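# Move the build plate from the box onto the printer bed

## Task

Take the build plate resting on the cardboard box and set it on the 3-D printer's bed with the coated side facing up and its side and back edges flush with the bed's edges. The printer must stay upright. The other items beside and behind the printer must stay roughly where they were, in the same orientation. The plate has to stay in place without the robot holding it. At the end, open the grippers and withdraw them.

## Robot and tools

Robot: two arms, left_arm and right_arm, each with a parallel gripper. The arm names are not image sides. Base roots in the scene frame: left_arm at (+0.027, +0.343, +0.239) m, right_arm at (-0.003, -0.361, +0.239) m. Both are turned only slightly about z. Mounting plates and the metal frame behind the arms are fixed obstacles.

Scene frame: origin on the tabletop midway between the arms, +z up, +x out over the table, left_arm on the +y side. Gripper frame: fingers point along the gripper's +z, and they open and close along its y axis. end_effector_position is the point between the finger pads, about 1 cm short of the fingertips.

execute_actions(actions, pictures): actions holds at most one entry.
- An empty list only reads the state.
- {"rows": [...], "steps": n} runs up to 15 control steps of 1/30 s each (default 15). Each row is used for one step, and the last row repeats if there are fewer rows than steps.
- {"steps": n} with no rows is a wait of up to 300 steps. It counts from the previous result, so reply time is included.
- pictures (boolean) turns the camera images on or off. They are on by default.

A row is one flat list of 14 numbers, each in [-1, 1]. The first 7 are left_arm: dx, dy, dz, rx, ry, rz, opening. The next 7 are right_arm in the same order. Both arms are always included.
- dx to rz are an offset, expressed in that gripper's own axes. It is measured from the gripper pose in the most recent result that shows it. Before any such result in the scene, and for later calls within the same reply, it is measured from the pose when the action begins.
- Rows do not accumulate: every row is counted from that same reference.
- Scale: 1.0 equals 0.6 m or 180 degrees. rx, ry, rz form a single rotation vector.
- opening is absolute, not an offset: +1 is fully open (0.094 m) and -1 is closed.
- All-zero offsets are not a pause: they pull the arm back to its reference pose.

move(target, speed): target is one 14-number row using the same layout, frame and offset rules as above. speed is in m/s, from 0.002 to 0.5, default 0.25. Turning is capped at twice that value in rad/s.
- Each gripper follows a straight path, and all paths finish together after 0.5 to 10 s. If a path would take longer, it stops short at 10 s.
- Rotations take the shorter way round.
- Paths do not avoid obstacles or the other arm. Grippers can lag, drift off the path, or exceed speed, especially when an arm is nearly straight.
- The opening is applied at the start of the move.
- Contact is harder the faster the move and the further the target lies past the contact point.
- The result adds a "move:" line with the ending (done, off_target, moving, held, fault) and any limits. limits=paced means the pose was clipped. limits=held means some steps were blocked, and the arm may then jump ahead fast. If the ending names only one arm, the other arm finished normally. The result also gives each gripper's distance from its target.

wait(seconds): 0 to 10 s with no new command.

zoom_image(camera, region): camera is one of cam_head_left, cam_head_right, cam_left_wrist, cam_right_wrist. region is [x0, y0, x1, y1] in that camera's pixels, origin at top-left, at most 504x504.

Other tools:
- show_instructions(): shows the reference image "printer card page 5".
- read_manual(section="licences"): returns the licence texts.
- finished_scene(scene): pass the current scene's number (here 1). This ends the scene for good and reports whether the task succeeded.

Cameras: head cameras are 504x504, wrist cameras are 616x616 fisheye. Calibration (K, distortion, T_world_to_cam) was supplied and may be off by a few degrees or millimetres.

Reading results:
- The state line gives each gripper's position in metres and quat_wxyz in the scene frame. Printed positions can be off, more so at long reach.
- "Hand target" is where the controller is currently steering each gripper.
- HELD marks steps where the command was not fully sent.
- "pose unreachable" means the clearance check altered or blocked that arm's command.
- "too close" warns about proximity; each arm's plate and its half of the frame count as part of that arm.
- grip_measured is the finger opening on the command scale. The last Joint positions value is the opening in metres. Each reading may be off by about 1 mm.
- Joint torques are raw drive outputs with offsets and noise.
- MOTOR HOT appears from 85 °C. At 100 °C the arm goes limp and an OVER-TEMPERATURE FAULT is reported. FAULT lines mean an arm has stopped.

Control behaviour:
- Each step, the commanded pose is clipped to within 70 mm and 16 degrees of the measured pose, and IK puts position ahead of orientation. After an action, the arm continues only to its last clipped pose, so long moves need several calls.
- Arms tend to finish a centimetre or more low and can keep sinking. To hold an arm steady, send the offset back to its wanted pose in the first call of a reply and zeros after that, aiming higher if it still sags.
- Joint ranges (rad): waist ±2.880, shoulder 0 to 3.142, elbow 0 to 3.019, wrist pitch -1.693 to 1.571, wrist yaw ±1.571, wrist roll ±2.094.

Gripping: to hold something, command an opening roughly 0.03 below grip_measured for a firm grip, or less than 0.03 below for a gentler one. Pad force tops out near 50 to 62 N and is weaker on parts under about 2 mm thick. The first contact can spike harder.

Things to avoid:
- knocking anything off the table (this fails the task);
- tipping the printer or disturbing nearby items;
- dropping or slamming the plate, or hard pushes;
- arm-to-arm contact, which can end the scene;
- holding loads for a long time, which heats the motors.

The simulation keeps running while you think. Occasional outside tugs on a held part or pushes on loose objects can happen. Finish by opening the gripper and backing away so that the plate rests on the bed by itself.

Each tool is called after "Request:" as a command line: name --argument value for each argument, lists and objects as JSON in quotes; but a table of rows of numbers goes row by row, as --pt "numbers of a row", without its own name.

Reference images:

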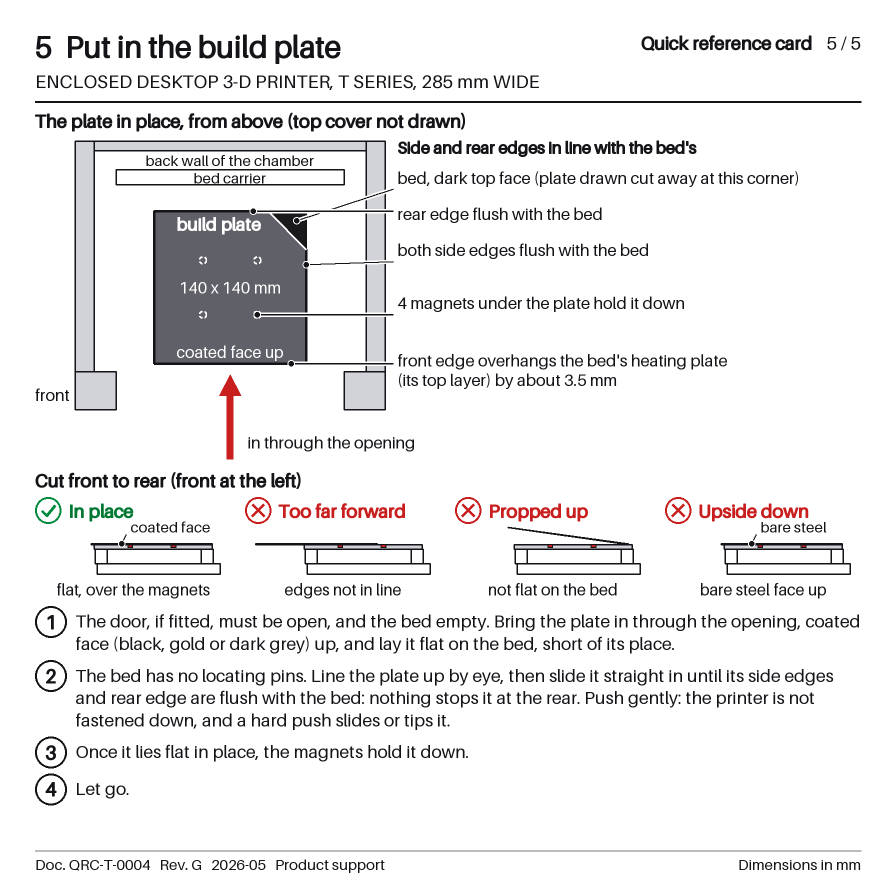

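## Session

Request:
execute_actions --actions '[]'

Scene clock: 0.00 s of 4350.00 s.
left_arm: end_effector_position=(+0.4929, +0.3648, +0.2561) grip_measured=+1.000 end_effector_quat_wxyz=(+0.385, -0.028, +0.922, +0.010) | right_arm: end_effector_position=(+0.4451, -0.4510, +0.2493) grip_measured=+1.000 end_effector_quat_wxyz=(+0.374, +0.094, +0.922, -0.030)
Joint positions: left_arm=[ 0.011  1.55   0.559  0.213 -0.011 -0.013  0.094] | right_arm=[-0.011  1.549  0.542  0.209 -0.012  0.007  0.094]
Joint velocities: left_arm=[-0.005  0.005 -0.002 -0.007  0.007  0.051  0.   ] | right_arm=[-0.005 -0.005 -0.002 -0.017 -0.007  0.022  0.   ]
Joint torques (N m, as the arm reports them, + toward a larger angle): no reading
Motor temperatures (°C, as the motors report them): left_arm=[21 20 21 20 22 18] | right_arm=[21 23 22 21 20 21]
Hand target (left_arm): +0.503, +0.365, +0.265; +0.396, -0.028, +0.918, +0.011
Hand target (right_arm): +0.452, -0.452, +0.254; +0.381, +0.094, +0.919, -0.031

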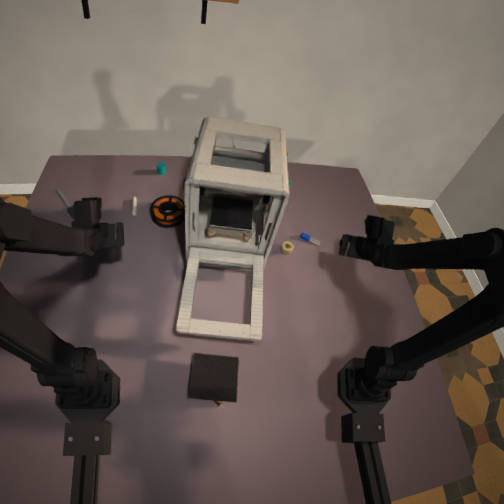

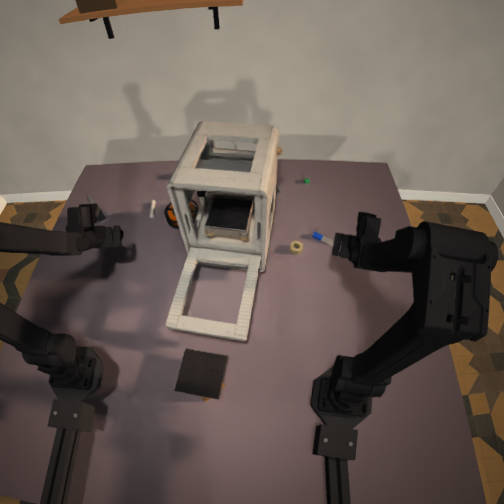

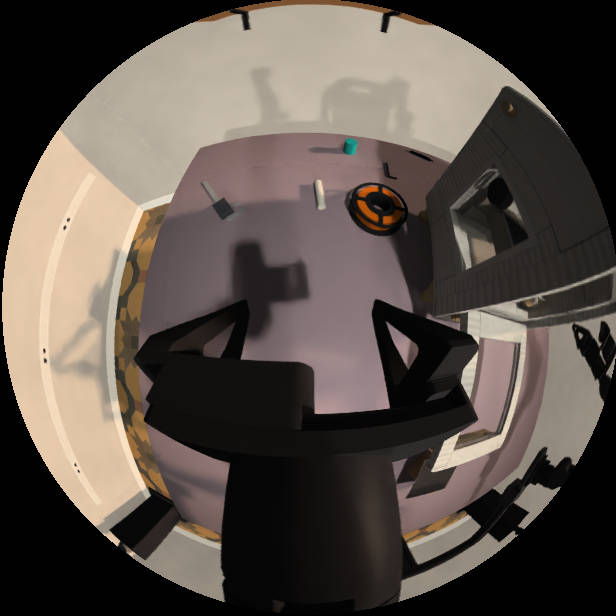

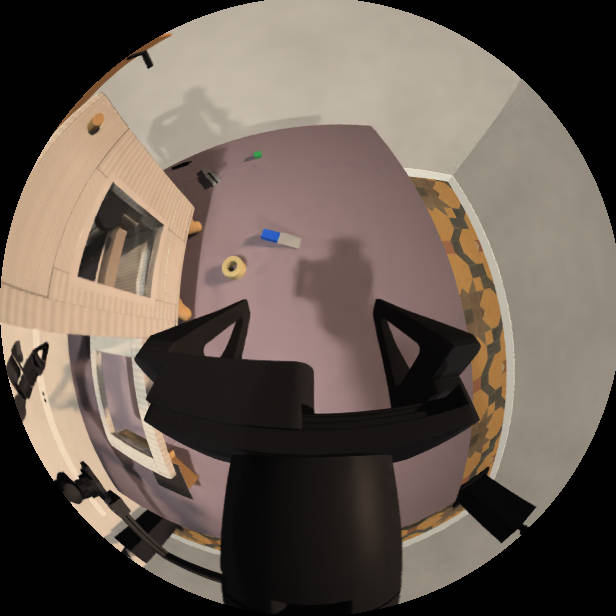

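Request:
zoom_image --camera "cam_head_left" --region '[150, 160, 310, 420]'

Request:
zoom_image --camera "cam_head_right" --region '[150, 160, 310, 420]'

Request:
zoom_image --camera "cam_right_wrist" --region '[60, 330, 260, 530]'

Region (150, 160, 310, 420) of cam_head_left's 504x504 image, scaled by 1.938, with more detail than that image has; it fills the left 310 columns of this view, and the rest is white.

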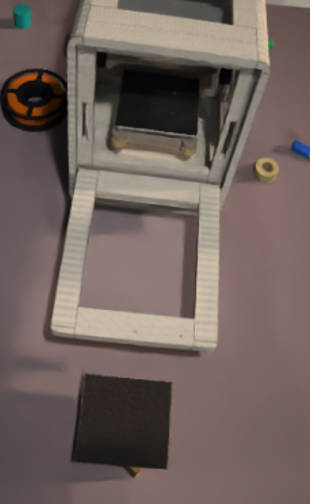

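Region (150, 160, 310, 420) of cam_head_right's 504x504 image, scaled by 1.938, with more detail than that image has; it fills the left 310 columns of this view, and the rest is white.

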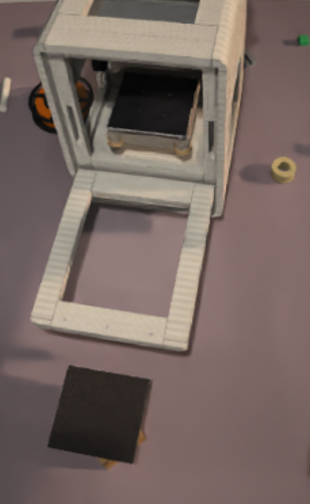

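Region (60, 330, 260, 530) of cam_right_wrist's 616x616 image, scaled by 2.520, with more detail than that image has.

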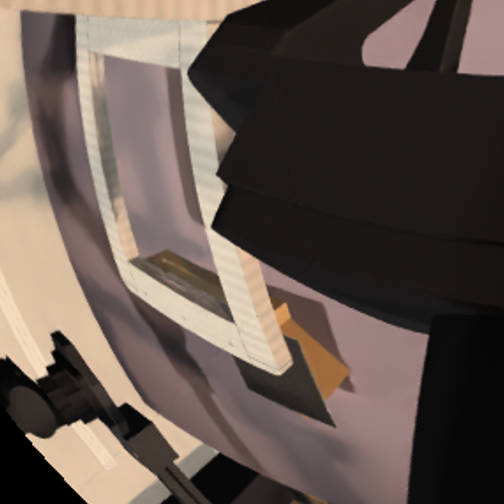

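Request:
move --target '[0.358,-0.184,-0.23,0.089,0.239,0.215,0.2,0,0,0,0,0,0,1]' --speed 0.3

Scene clock: 16.20 s of 4350.00 s.
left_arm: end_effector_position=(+0.2605, +0.2411, +0.2063) grip_measured=+0.202 end_effector_quat_wxyz=(+0.021, +0.321, +0.947, +0.005) | right_arm: end_effector_position=(+0.4451, -0.4510, +0.2493) grip_measured=+1.000 end_effector_quat_wxyz=(+0.374, +0.094, +0.922, -0.030)
Joint positions: left_arm=[-0.453  1.363  0.452 -0.618 -0.015  0.232  0.056] | right_arm=[-0.011  1.549  0.542  0.209 -0.012  0.007  0.094]
Joint velocities: left_arm=[-0.015  0.005  0.002  0.002 -0.022  0.081 -0.001] | right_arm=[-0.005 -0.005 -0.002  0.012 -0.022  0.022  0.   ]
Joint torques (N m, as the arm reports them, + toward a larger angle): left_arm=[-0.74 -5.03  4.63 -0.24  0.05 -0.08] | right_arm=[  0.35 -12.28   6.7    1.64   0.07   0.04]
Motor temperatures (°C, as the motors report them): left_arm=[21 21 23 21 22 18] | right_arm=[21 23 23 21 20 21]
Hand target (left_arm): +0.249, +0.243, +0.202; +0.003, +0.323, +0.946, +0.006
Hand target (right_arm): +0.445, -0.451, +0.249; +0.374, +0.094, +0.922, -0.030
Off the commanded pose (left_arm): 0.011 m, 2 deg.
Off the commanded pose (right_arm): 0.000 m, 0 deg.
After step 90, 11.07 s passed at rest.
move: off_target (left_arm)
camera_calibration (this result's frames):
cam_left_wrist: T_world_to_cam=[[-0.609116, -0.792567, -0.0285581, 0.358253], [-0.669441, 0.494514, 0.55435, -0.0538228], [-0.425237, 0.356781, -0.831793, 0.315986], [0, 0, 0, 1]] pos_world=[0.316555, 0.197818, 0.302903]

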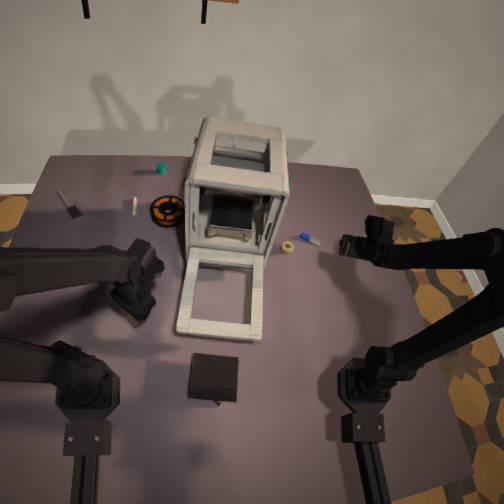

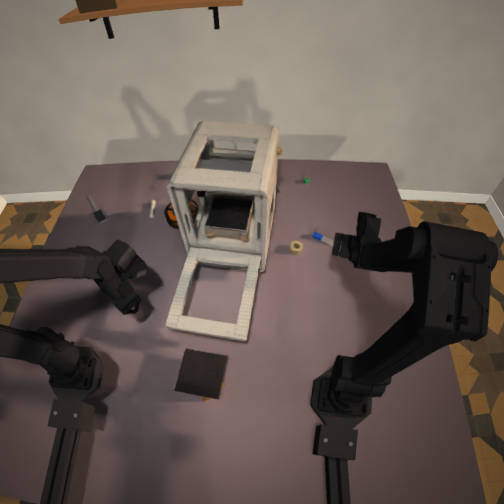

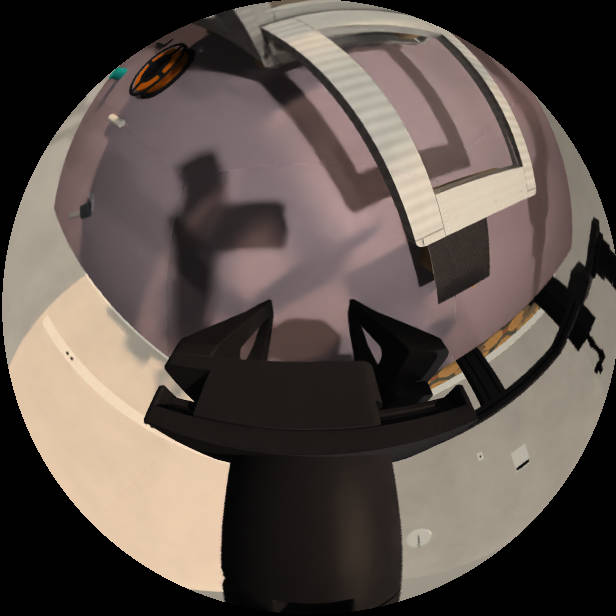

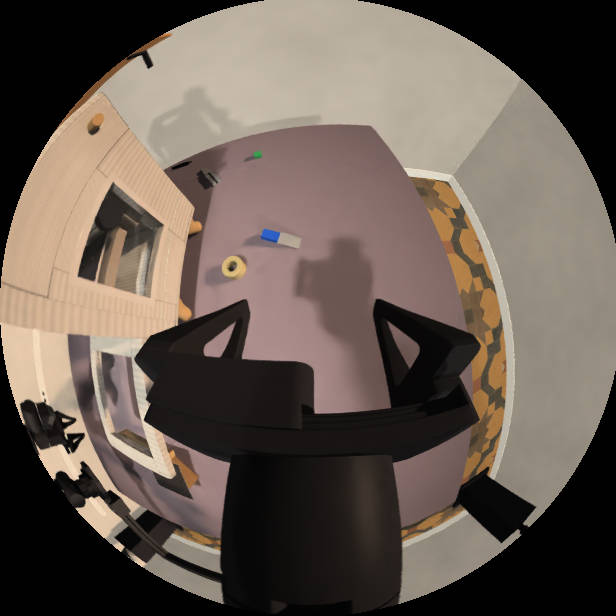

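Request:
move --target '[0.065,-0.196,0.18,0.43,0,0,0.2,0,0,0,0,0,0,1]' --speed 0.2

Scene clock: 22.67 s of 4350.00 s.
left_arm: end_effector_position=(+0.1555, +0.1724, +0.0925) grip_measured=+0.201 end_effector_quat_wxyz=(-0.192, +0.272, +0.742, -0.581) | right_arm: end_effector_position=(+0.4451, -0.4510, +0.2493) grip_measured=+1.000 end_effector_quat_wxyz=(+0.374, +0.094, +0.922, -0.030)
Joint positions: left_arm=[-0.202  2.481  0.747 -0.909  1.015  1.171  0.056] | right_arm=[-0.011  1.549  0.542  0.209 -0.012  0.007  0.094]
Joint velocities: left_arm=[ 0.015 -0.005 -0.002 -0.007  0.007  0.037  0.   ] | right_arm=[-0.015 -0.005 -0.002  0.017 -0.007 -0.066  0.   ]
Joint torques (N m, as the arm reports them, + toward a larger angle): left_arm=[  0.84 -10.01  -1.04  -2.36   0.39   0.18] | right_arm=[  0.5  -12.4    6.82   1.58   0.09   0.01]
Motor temperatures (°C, as the motors report them): left_arm=[21 21 23 21 22 18] | right_arm=[21 24 24 21 20 21]
Hand target (left_arm): +0.155, +0.172, +0.093; -0.197, +0.267, +0.739, -0.586
Hand target (right_arm): +0.445, -0.451, +0.249; +0.374, +0.094, +0.922, -0.030
Off the commanded pose (left_arm): 0.008 m, 2 deg.
Off the commanded pose (right_arm): 0.000 m, 0 deg.
move: done
camera_calibration (this result's frames):
cam_left_wrist: T_world_to_cam=[[-0.186287, -0.178685, 0.96611, -0.0269701], [-0.280088, 0.952178, 0.122101, -0.126514], [-0.941726, -0.24785, -0.227426, 0.329834], [0, 0, 0, 1]] pos_world=[0.270154, 0.197394, 0.116516]

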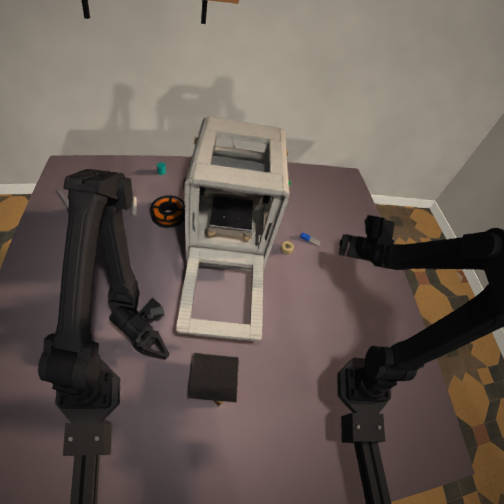

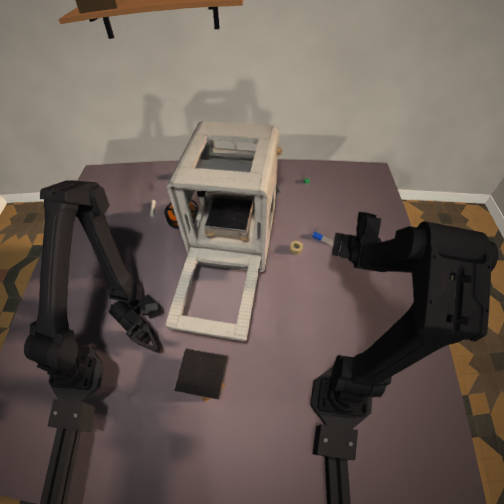

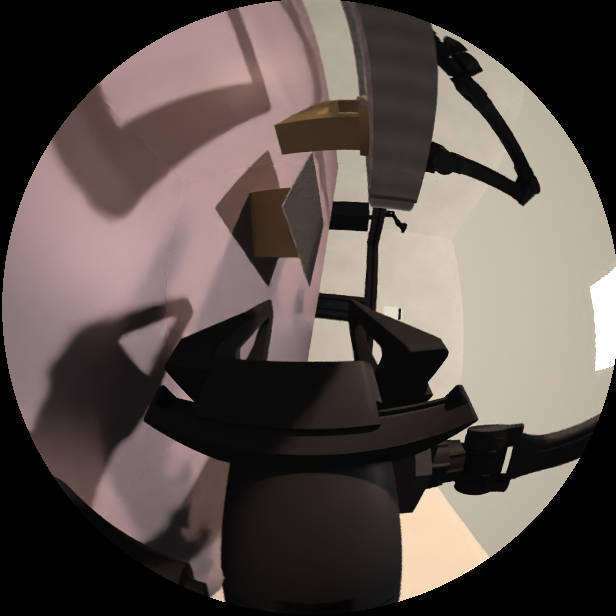

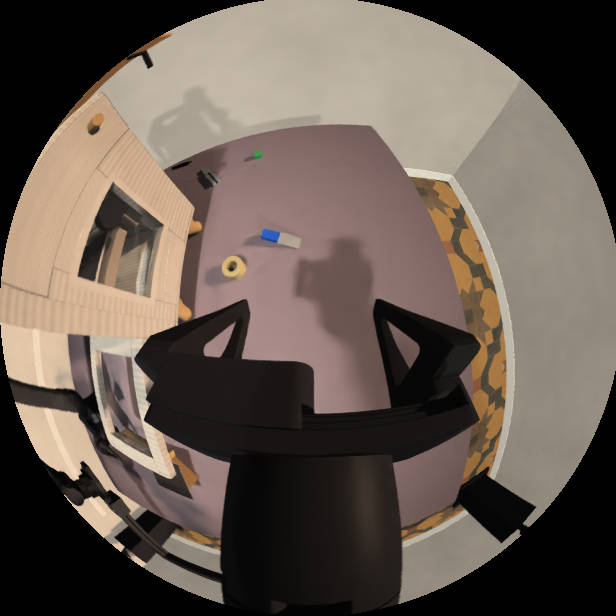

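Request:
move --target '[-0.006,0.029,0.127,0.02,0,0,-0.2,0,0,0,0,0,0,1]' --speed 0.1

Scene clock: 26.13 s of 4350.00 s.
left_arm: end_effector_position=(+0.1222, +0.1139, +0.0581) grip_measured=-0.199 end_effector_quat_wxyz=(-0.193, +0.271, +0.723, -0.605) | right_arm: end_effector_position=(+0.4451, -0.4510, +0.2493) grip_measured=+1.000 end_effector_quat_wxyz=(+0.374, +0.094, +0.922, -0.030)
Joint positions: left_arm=[-0.481  2.593  0.747 -0.554  1.279  0.902  0.038] | right_arm=[-0.011  1.549  0.542  0.209 -0.012  0.007  0.094]
Joint velocities: left_arm=[ 0.005 -0.005 -0.002  0.022 -0.051 -0.081 -0.   ] | right_arm=[-0.005 -0.005  0.012  0.002 -0.081  0.051  0.   ]
Joint torques (N m, as the arm reports them, + toward a larger angle): left_arm=[ -0.25 -11.25  -2.81  -0.08   0.55   0.  ] | right_arm=[  0.12 -12.55   6.83   1.7    0.07   0.02]
Motor temperatures (°C, as the motors report them): left_arm=[21 21 22 21 22 18] | right_arm=[21 24 24 21 20 21]
Hand target (left_arm): +0.116, +0.115, +0.057; -0.200, +0.266, +0.724, -0.604
Hand target (right_arm): +0.445, -0.451, +0.249; +0.374, +0.094, +0.922, -0.030
Off the commanded pose (left_arm): 0.007 m, 1 deg.
Off the commanded pose (right_arm): 0.000 m, 0 deg.
move: done
camera_calibration (this result's frames):
cam_left_wrist: T_world_to_cam=[[-0.164031, -0.122579, 0.97881, -0.0203272], [-0.27658, 0.958165, 0.0736436, -0.07418], [-0.946888, -0.258639, -0.191072, 0.27593], [0, 0, 0, 1]] pos_world=[0.237424, 0.139951, 0.0780819]

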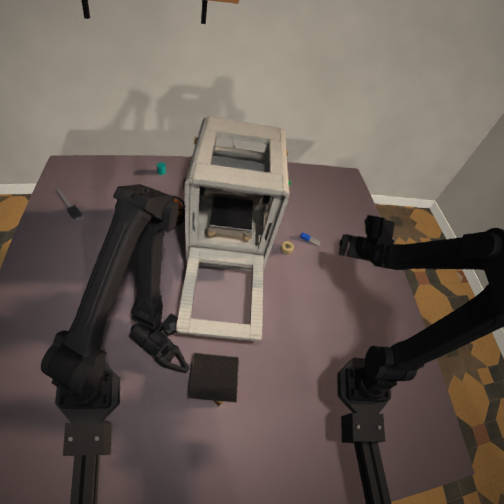

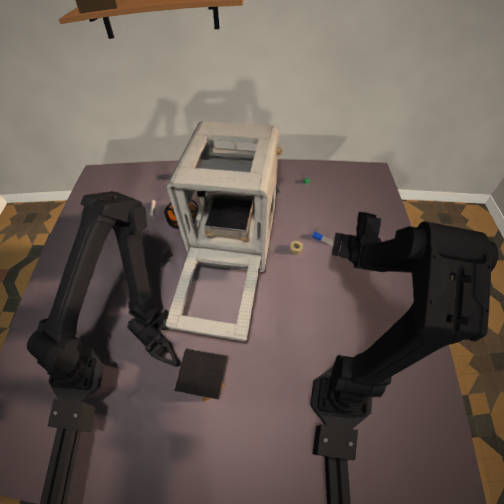

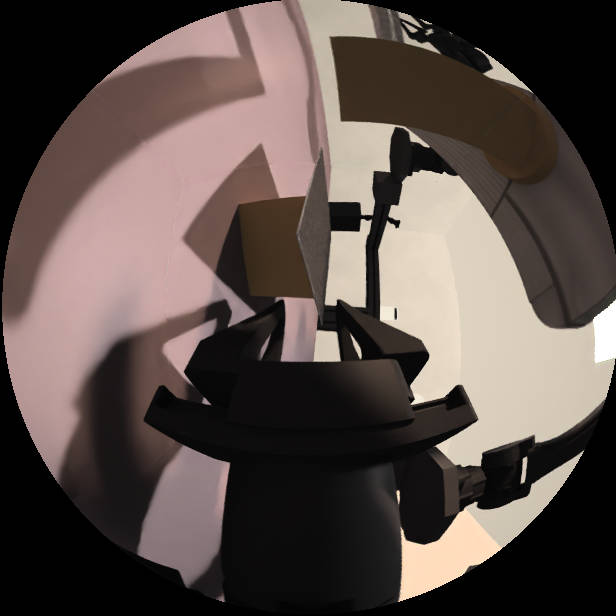

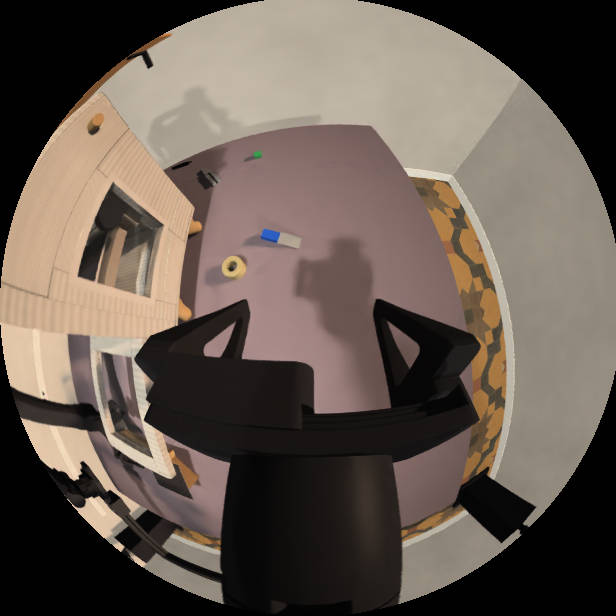

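Request:
move --target '[0.025,-0.021,0.085,0,0,0,-0.2,0,0,0,0,0,0,1]' --speed 0.05

Scene clock: 32.77 s of 4350.00 s.
left_arm: end_effector_position=(+0.1197, +0.1004, +0.0528) grip_measured=-0.199 end_effector_quat_wxyz=(-0.178, +0.285, +0.716, -0.612) | right_arm: end_effector_position=(+0.4451, -0.4510, +0.2493) grip_measured=+1.000 end_effector_quat_wxyz=(+0.374, +0.094, +0.922, -0.030)
Joint positions: left_arm=[-0.538  2.593  0.733 -0.387  1.326  0.787  0.038] | right_arm=[-0.011  1.549  0.542  0.209 -0.012  0.007  0.094]
Joint velocities: left_arm=[-0.005 -0.005 -0.012 -0.007  0.051 -0.007  0.001] | right_arm=[-0.024  0.005 -0.017 -0.022 -0.007 -0.007  0.   ]
Joint torques (N m, as the arm reports them, + toward a larger angle): left_arm=[  1.2  -11.11  -1.83  -0.65   0.48   0.04] | right_arm=[  0.48 -12.14   6.76   1.6    0.07   0.03]
Motor temperatures (°C, as the motors report them): left_arm=[21 21 22 21 23 18] | right_arm=[21 24 24 21 20 21]
Hand target (left_arm): +0.121, +0.101, +0.053; -0.178, +0.282, +0.717, -0.612
Hand target (right_arm): +0.445, -0.451, +0.249; +0.374, +0.094, +0.922, -0.030
Off the commanded pose (left_arm): 0.046 m, 3 deg.
Off the commanded pose (right_arm): 0.000 m, 0 deg.
After step 90, 2.30 s passed at rest.
move: held (left_arm); limits=held; held on 27 of 40 steps (left_arm), including the last (left_arm)
pose unreachable (left arm): on one or more control steps of this call this arm could not follow its commanded pose, so it was not sent that pose on those steps. On the call's last step it was still not sent that pose. It may still have moved: this result reports where it is.
cause: the commanded pose would bring two parts of the arm too close to each other (its wrist (the part past joint 4) and its wrist camera, with joints 5 (wrist yaw) and 6 (wrist roll) between them).
camera_calibration (this result's frames):
cam_left_wrist: T_world_to_cam=[[-0.194786, -0.0919568, 0.976526, -0.0163897], [-0.275714, 0.960585, 0.0354596, -0.0599607], [-0.941297, -0.262335, -0.212462, 0.269893], [0, 0, 0, 1]] pos_world=[0.234325, 0.126892, 0.0754731]

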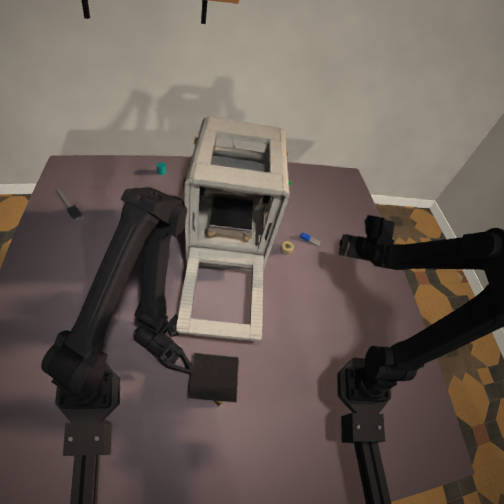

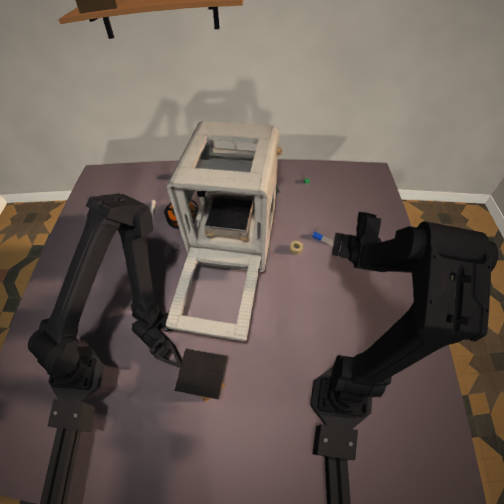

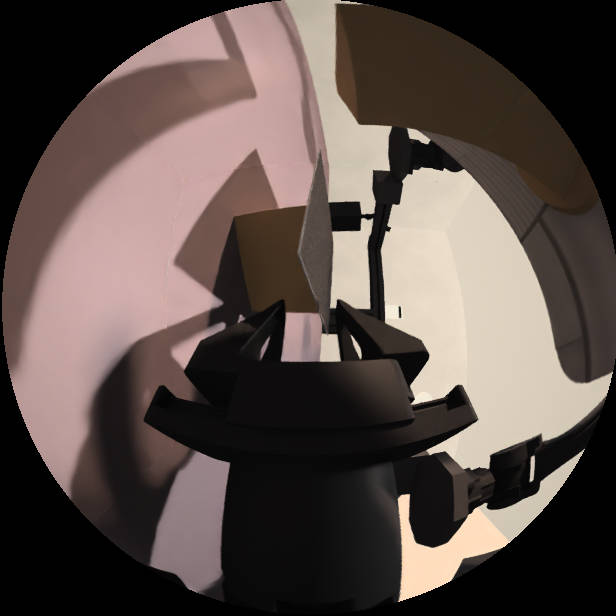

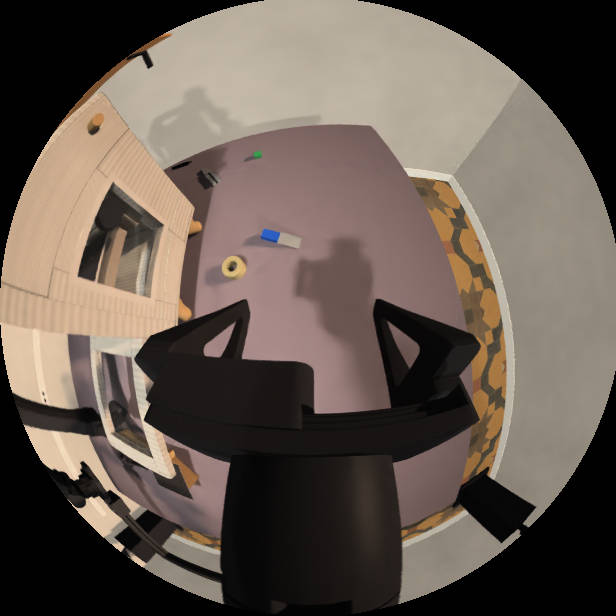

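Request:
move --target '[0.075,-0.028,0.035,-0.065,-0.055,-0.025,-0.2,0,0,0,0,0,0,1]' --speed 0.05

Scene clock: 38.73 s of 4350.00 s.
left_arm: end_effector_position=(+0.0897, +0.0994, +0.0568) grip_measured=-0.199 end_effector_quat_wxyz=(-0.084, +0.224, +0.793, -0.561) | right_arm: end_effector_position=(+0.4451, -0.4510, +0.2493) grip_measured=+1.000 end_effector_quat_wxyz=(+0.374, +0.094, +0.922, -0.030)
Joint positions: left_arm=[-0.677  2.753  0.386  1.315  1.145 -0.432  0.038] | right_arm=[-0.011  1.549  0.542  0.209 -0.012  0.007  0.094]
Joint velocities: left_arm=[-0.015 -0.005 -0.007  0.042  0.051 -0.007  0.001] | right_arm=[ 0.005  0.005 -0.007 -0.017 -0.022  0.066  0.   ]
Joint torques (N m, as the arm reports them, + toward a larger angle): left_arm=[-1.04 -7.82 -7.07  1.93  0.41 -0.09] | right_arm=[  0.6  -12.84   6.84   1.97   0.11   0.02]
Motor temperatures (°C, as the motors report them): left_arm=[21 21 23 21 23 18] | right_arm=[21 24 24 21 20 21]
Hand target (left_arm): +0.072, +0.110, +0.063; -0.105, +0.214, +0.799, -0.552
Hand target (right_arm): +0.445, -0.451, +0.249; +0.374, +0.094, +0.922, -0.030
Off the commanded pose (left_arm): 0.024 m, 3 deg.
Off the commanded pose (right_arm): 0.000 m, 0 deg.
move: off_target (left_arm)
camera_calibration (this result's frames):
cam_left_wrist: T_world_to_cam=[[-0.265198, -0.275107, 0.924114, 0.00122673], [-0.494197, 0.861748, 0.114719, -0.0424922], [-0.827913, -0.426271, -0.364491, 0.257016], [0, 0, 0, 1]] pos_world=[0.192112, 0.146513, 0.0974208]

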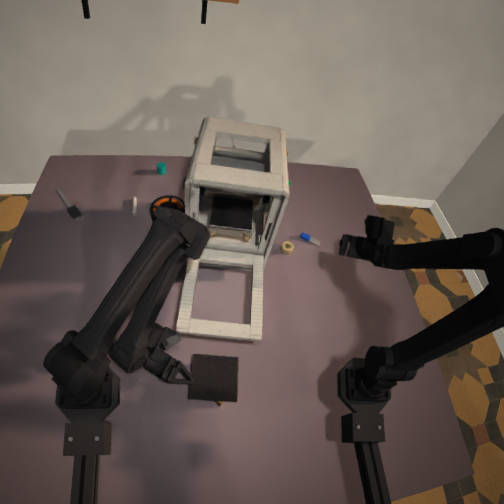

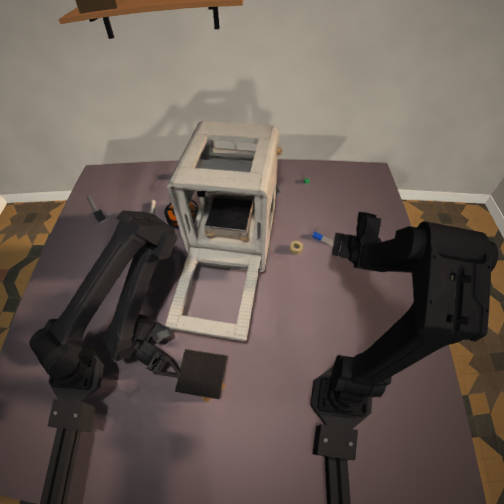

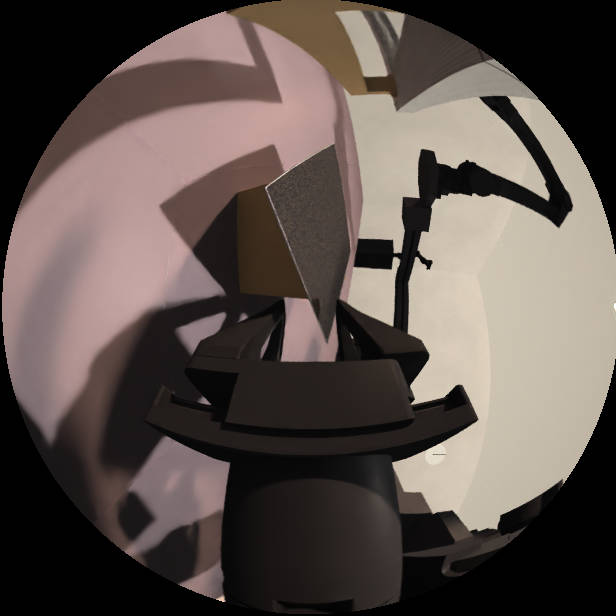

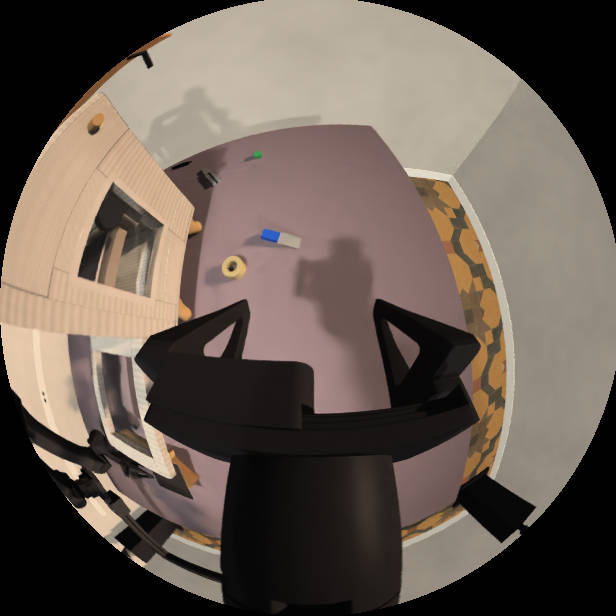

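Request:
move --target '[0.015,-0.026,0.046,0.02,0.02,-0.035,-0.2,0,0,0,0,0,0,1]' --speed 0.04

Scene clock: 43.07 s of 4350.00 s.
left_arm: end_effector_position=(+0.0695, +0.0775, +0.0646) grip_measured=-0.199 end_effector_quat_wxyz=(-0.147, +0.193, +0.784, -0.571) | right_arm: end_effector_position=(+0.4451, -0.4510, +0.2493) grip_measured=+1.000 end_effector_quat_wxyz=(+0.374, +0.094, +0.922, -0.030)
Joint positions: left_arm=[-0.82   2.801  0.407  1.559  1.145 -0.793  0.038] | right_arm=[-0.011  1.549  0.542  0.209 -0.012  0.007  0.094]
Joint velocities: left_arm=[-0.005  0.005 -0.007 -0.012  0.022 -0.022 -0.001] | right_arm=[ 0.005 -0.005 -0.017  0.012  0.081 -0.081  0.   ]
Joint torques (N m, as the arm reports them, + toward a larger angle): left_arm=[-0.25 -8.22 -3.16  2.16  0.25 -0.08] | right_arm=[  0.31 -12.13   6.71   1.78   0.05   0.01]
Motor temperatures (°C, as the motors report them): left_arm=[21 21 23 21 23 18] | right_arm=[21 24 24 21 20 21]
Hand target (left_arm): +0.067, +0.076, +0.061; -0.148, +0.196, +0.783, -0.572
Hand target (right_arm): +0.445, -0.451, +0.249; +0.374, +0.094, +0.922, -0.030
Off the commanded pose (left_arm): 0.005 m, 0 deg.
Off the commanded pose (right_arm): 0.000 m, 0 deg.
joint sent to its limit (left arm) — the command would take joint 4 (wrist pitch) past its upper limit, so that joint was sent only as far as its limit.
move: done
camera_calibration (this result's frames):
cam_left_wrist: T_world_to_cam=[[-0.139021, -0.277414, 0.950639, -0.027704], [-0.452405, 0.871723, 0.188225, -0.0428698], [-0.88091, -0.403907, -0.246692, 0.228123], [0, 0, 0, 1]] pos_world=[0.17771, 0.121825, 0.0906816]

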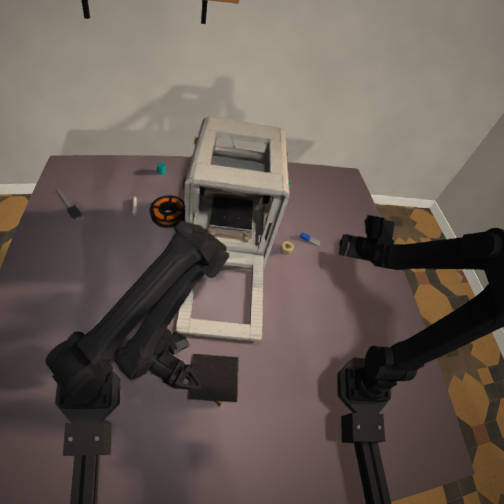

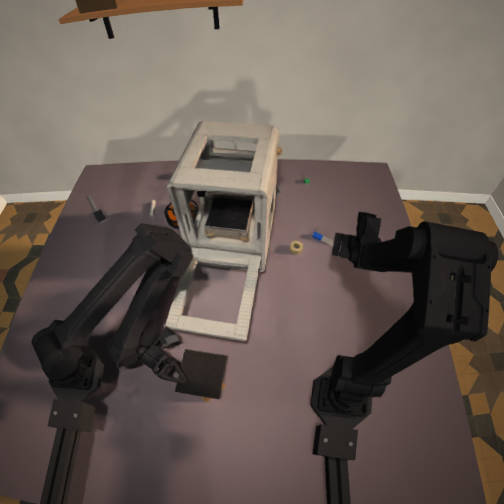

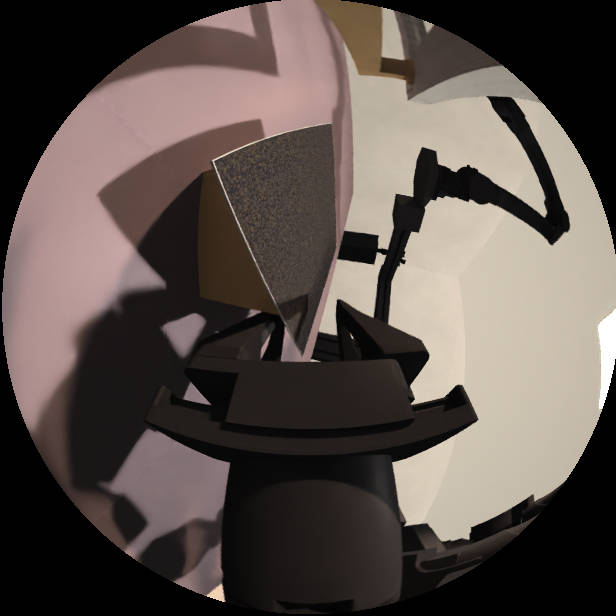

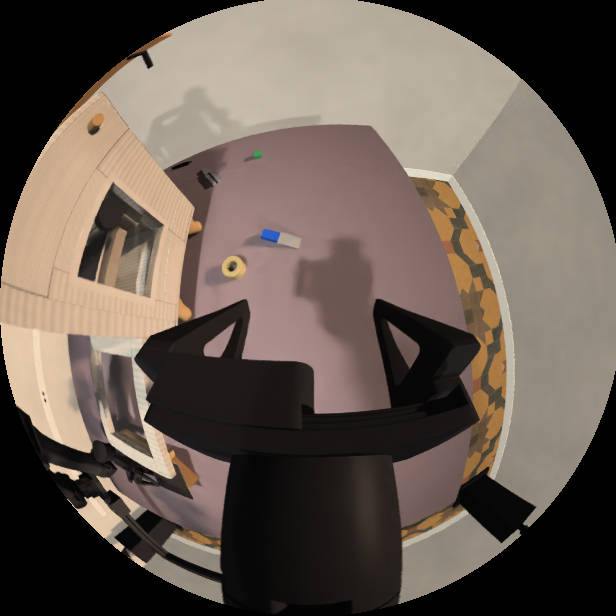

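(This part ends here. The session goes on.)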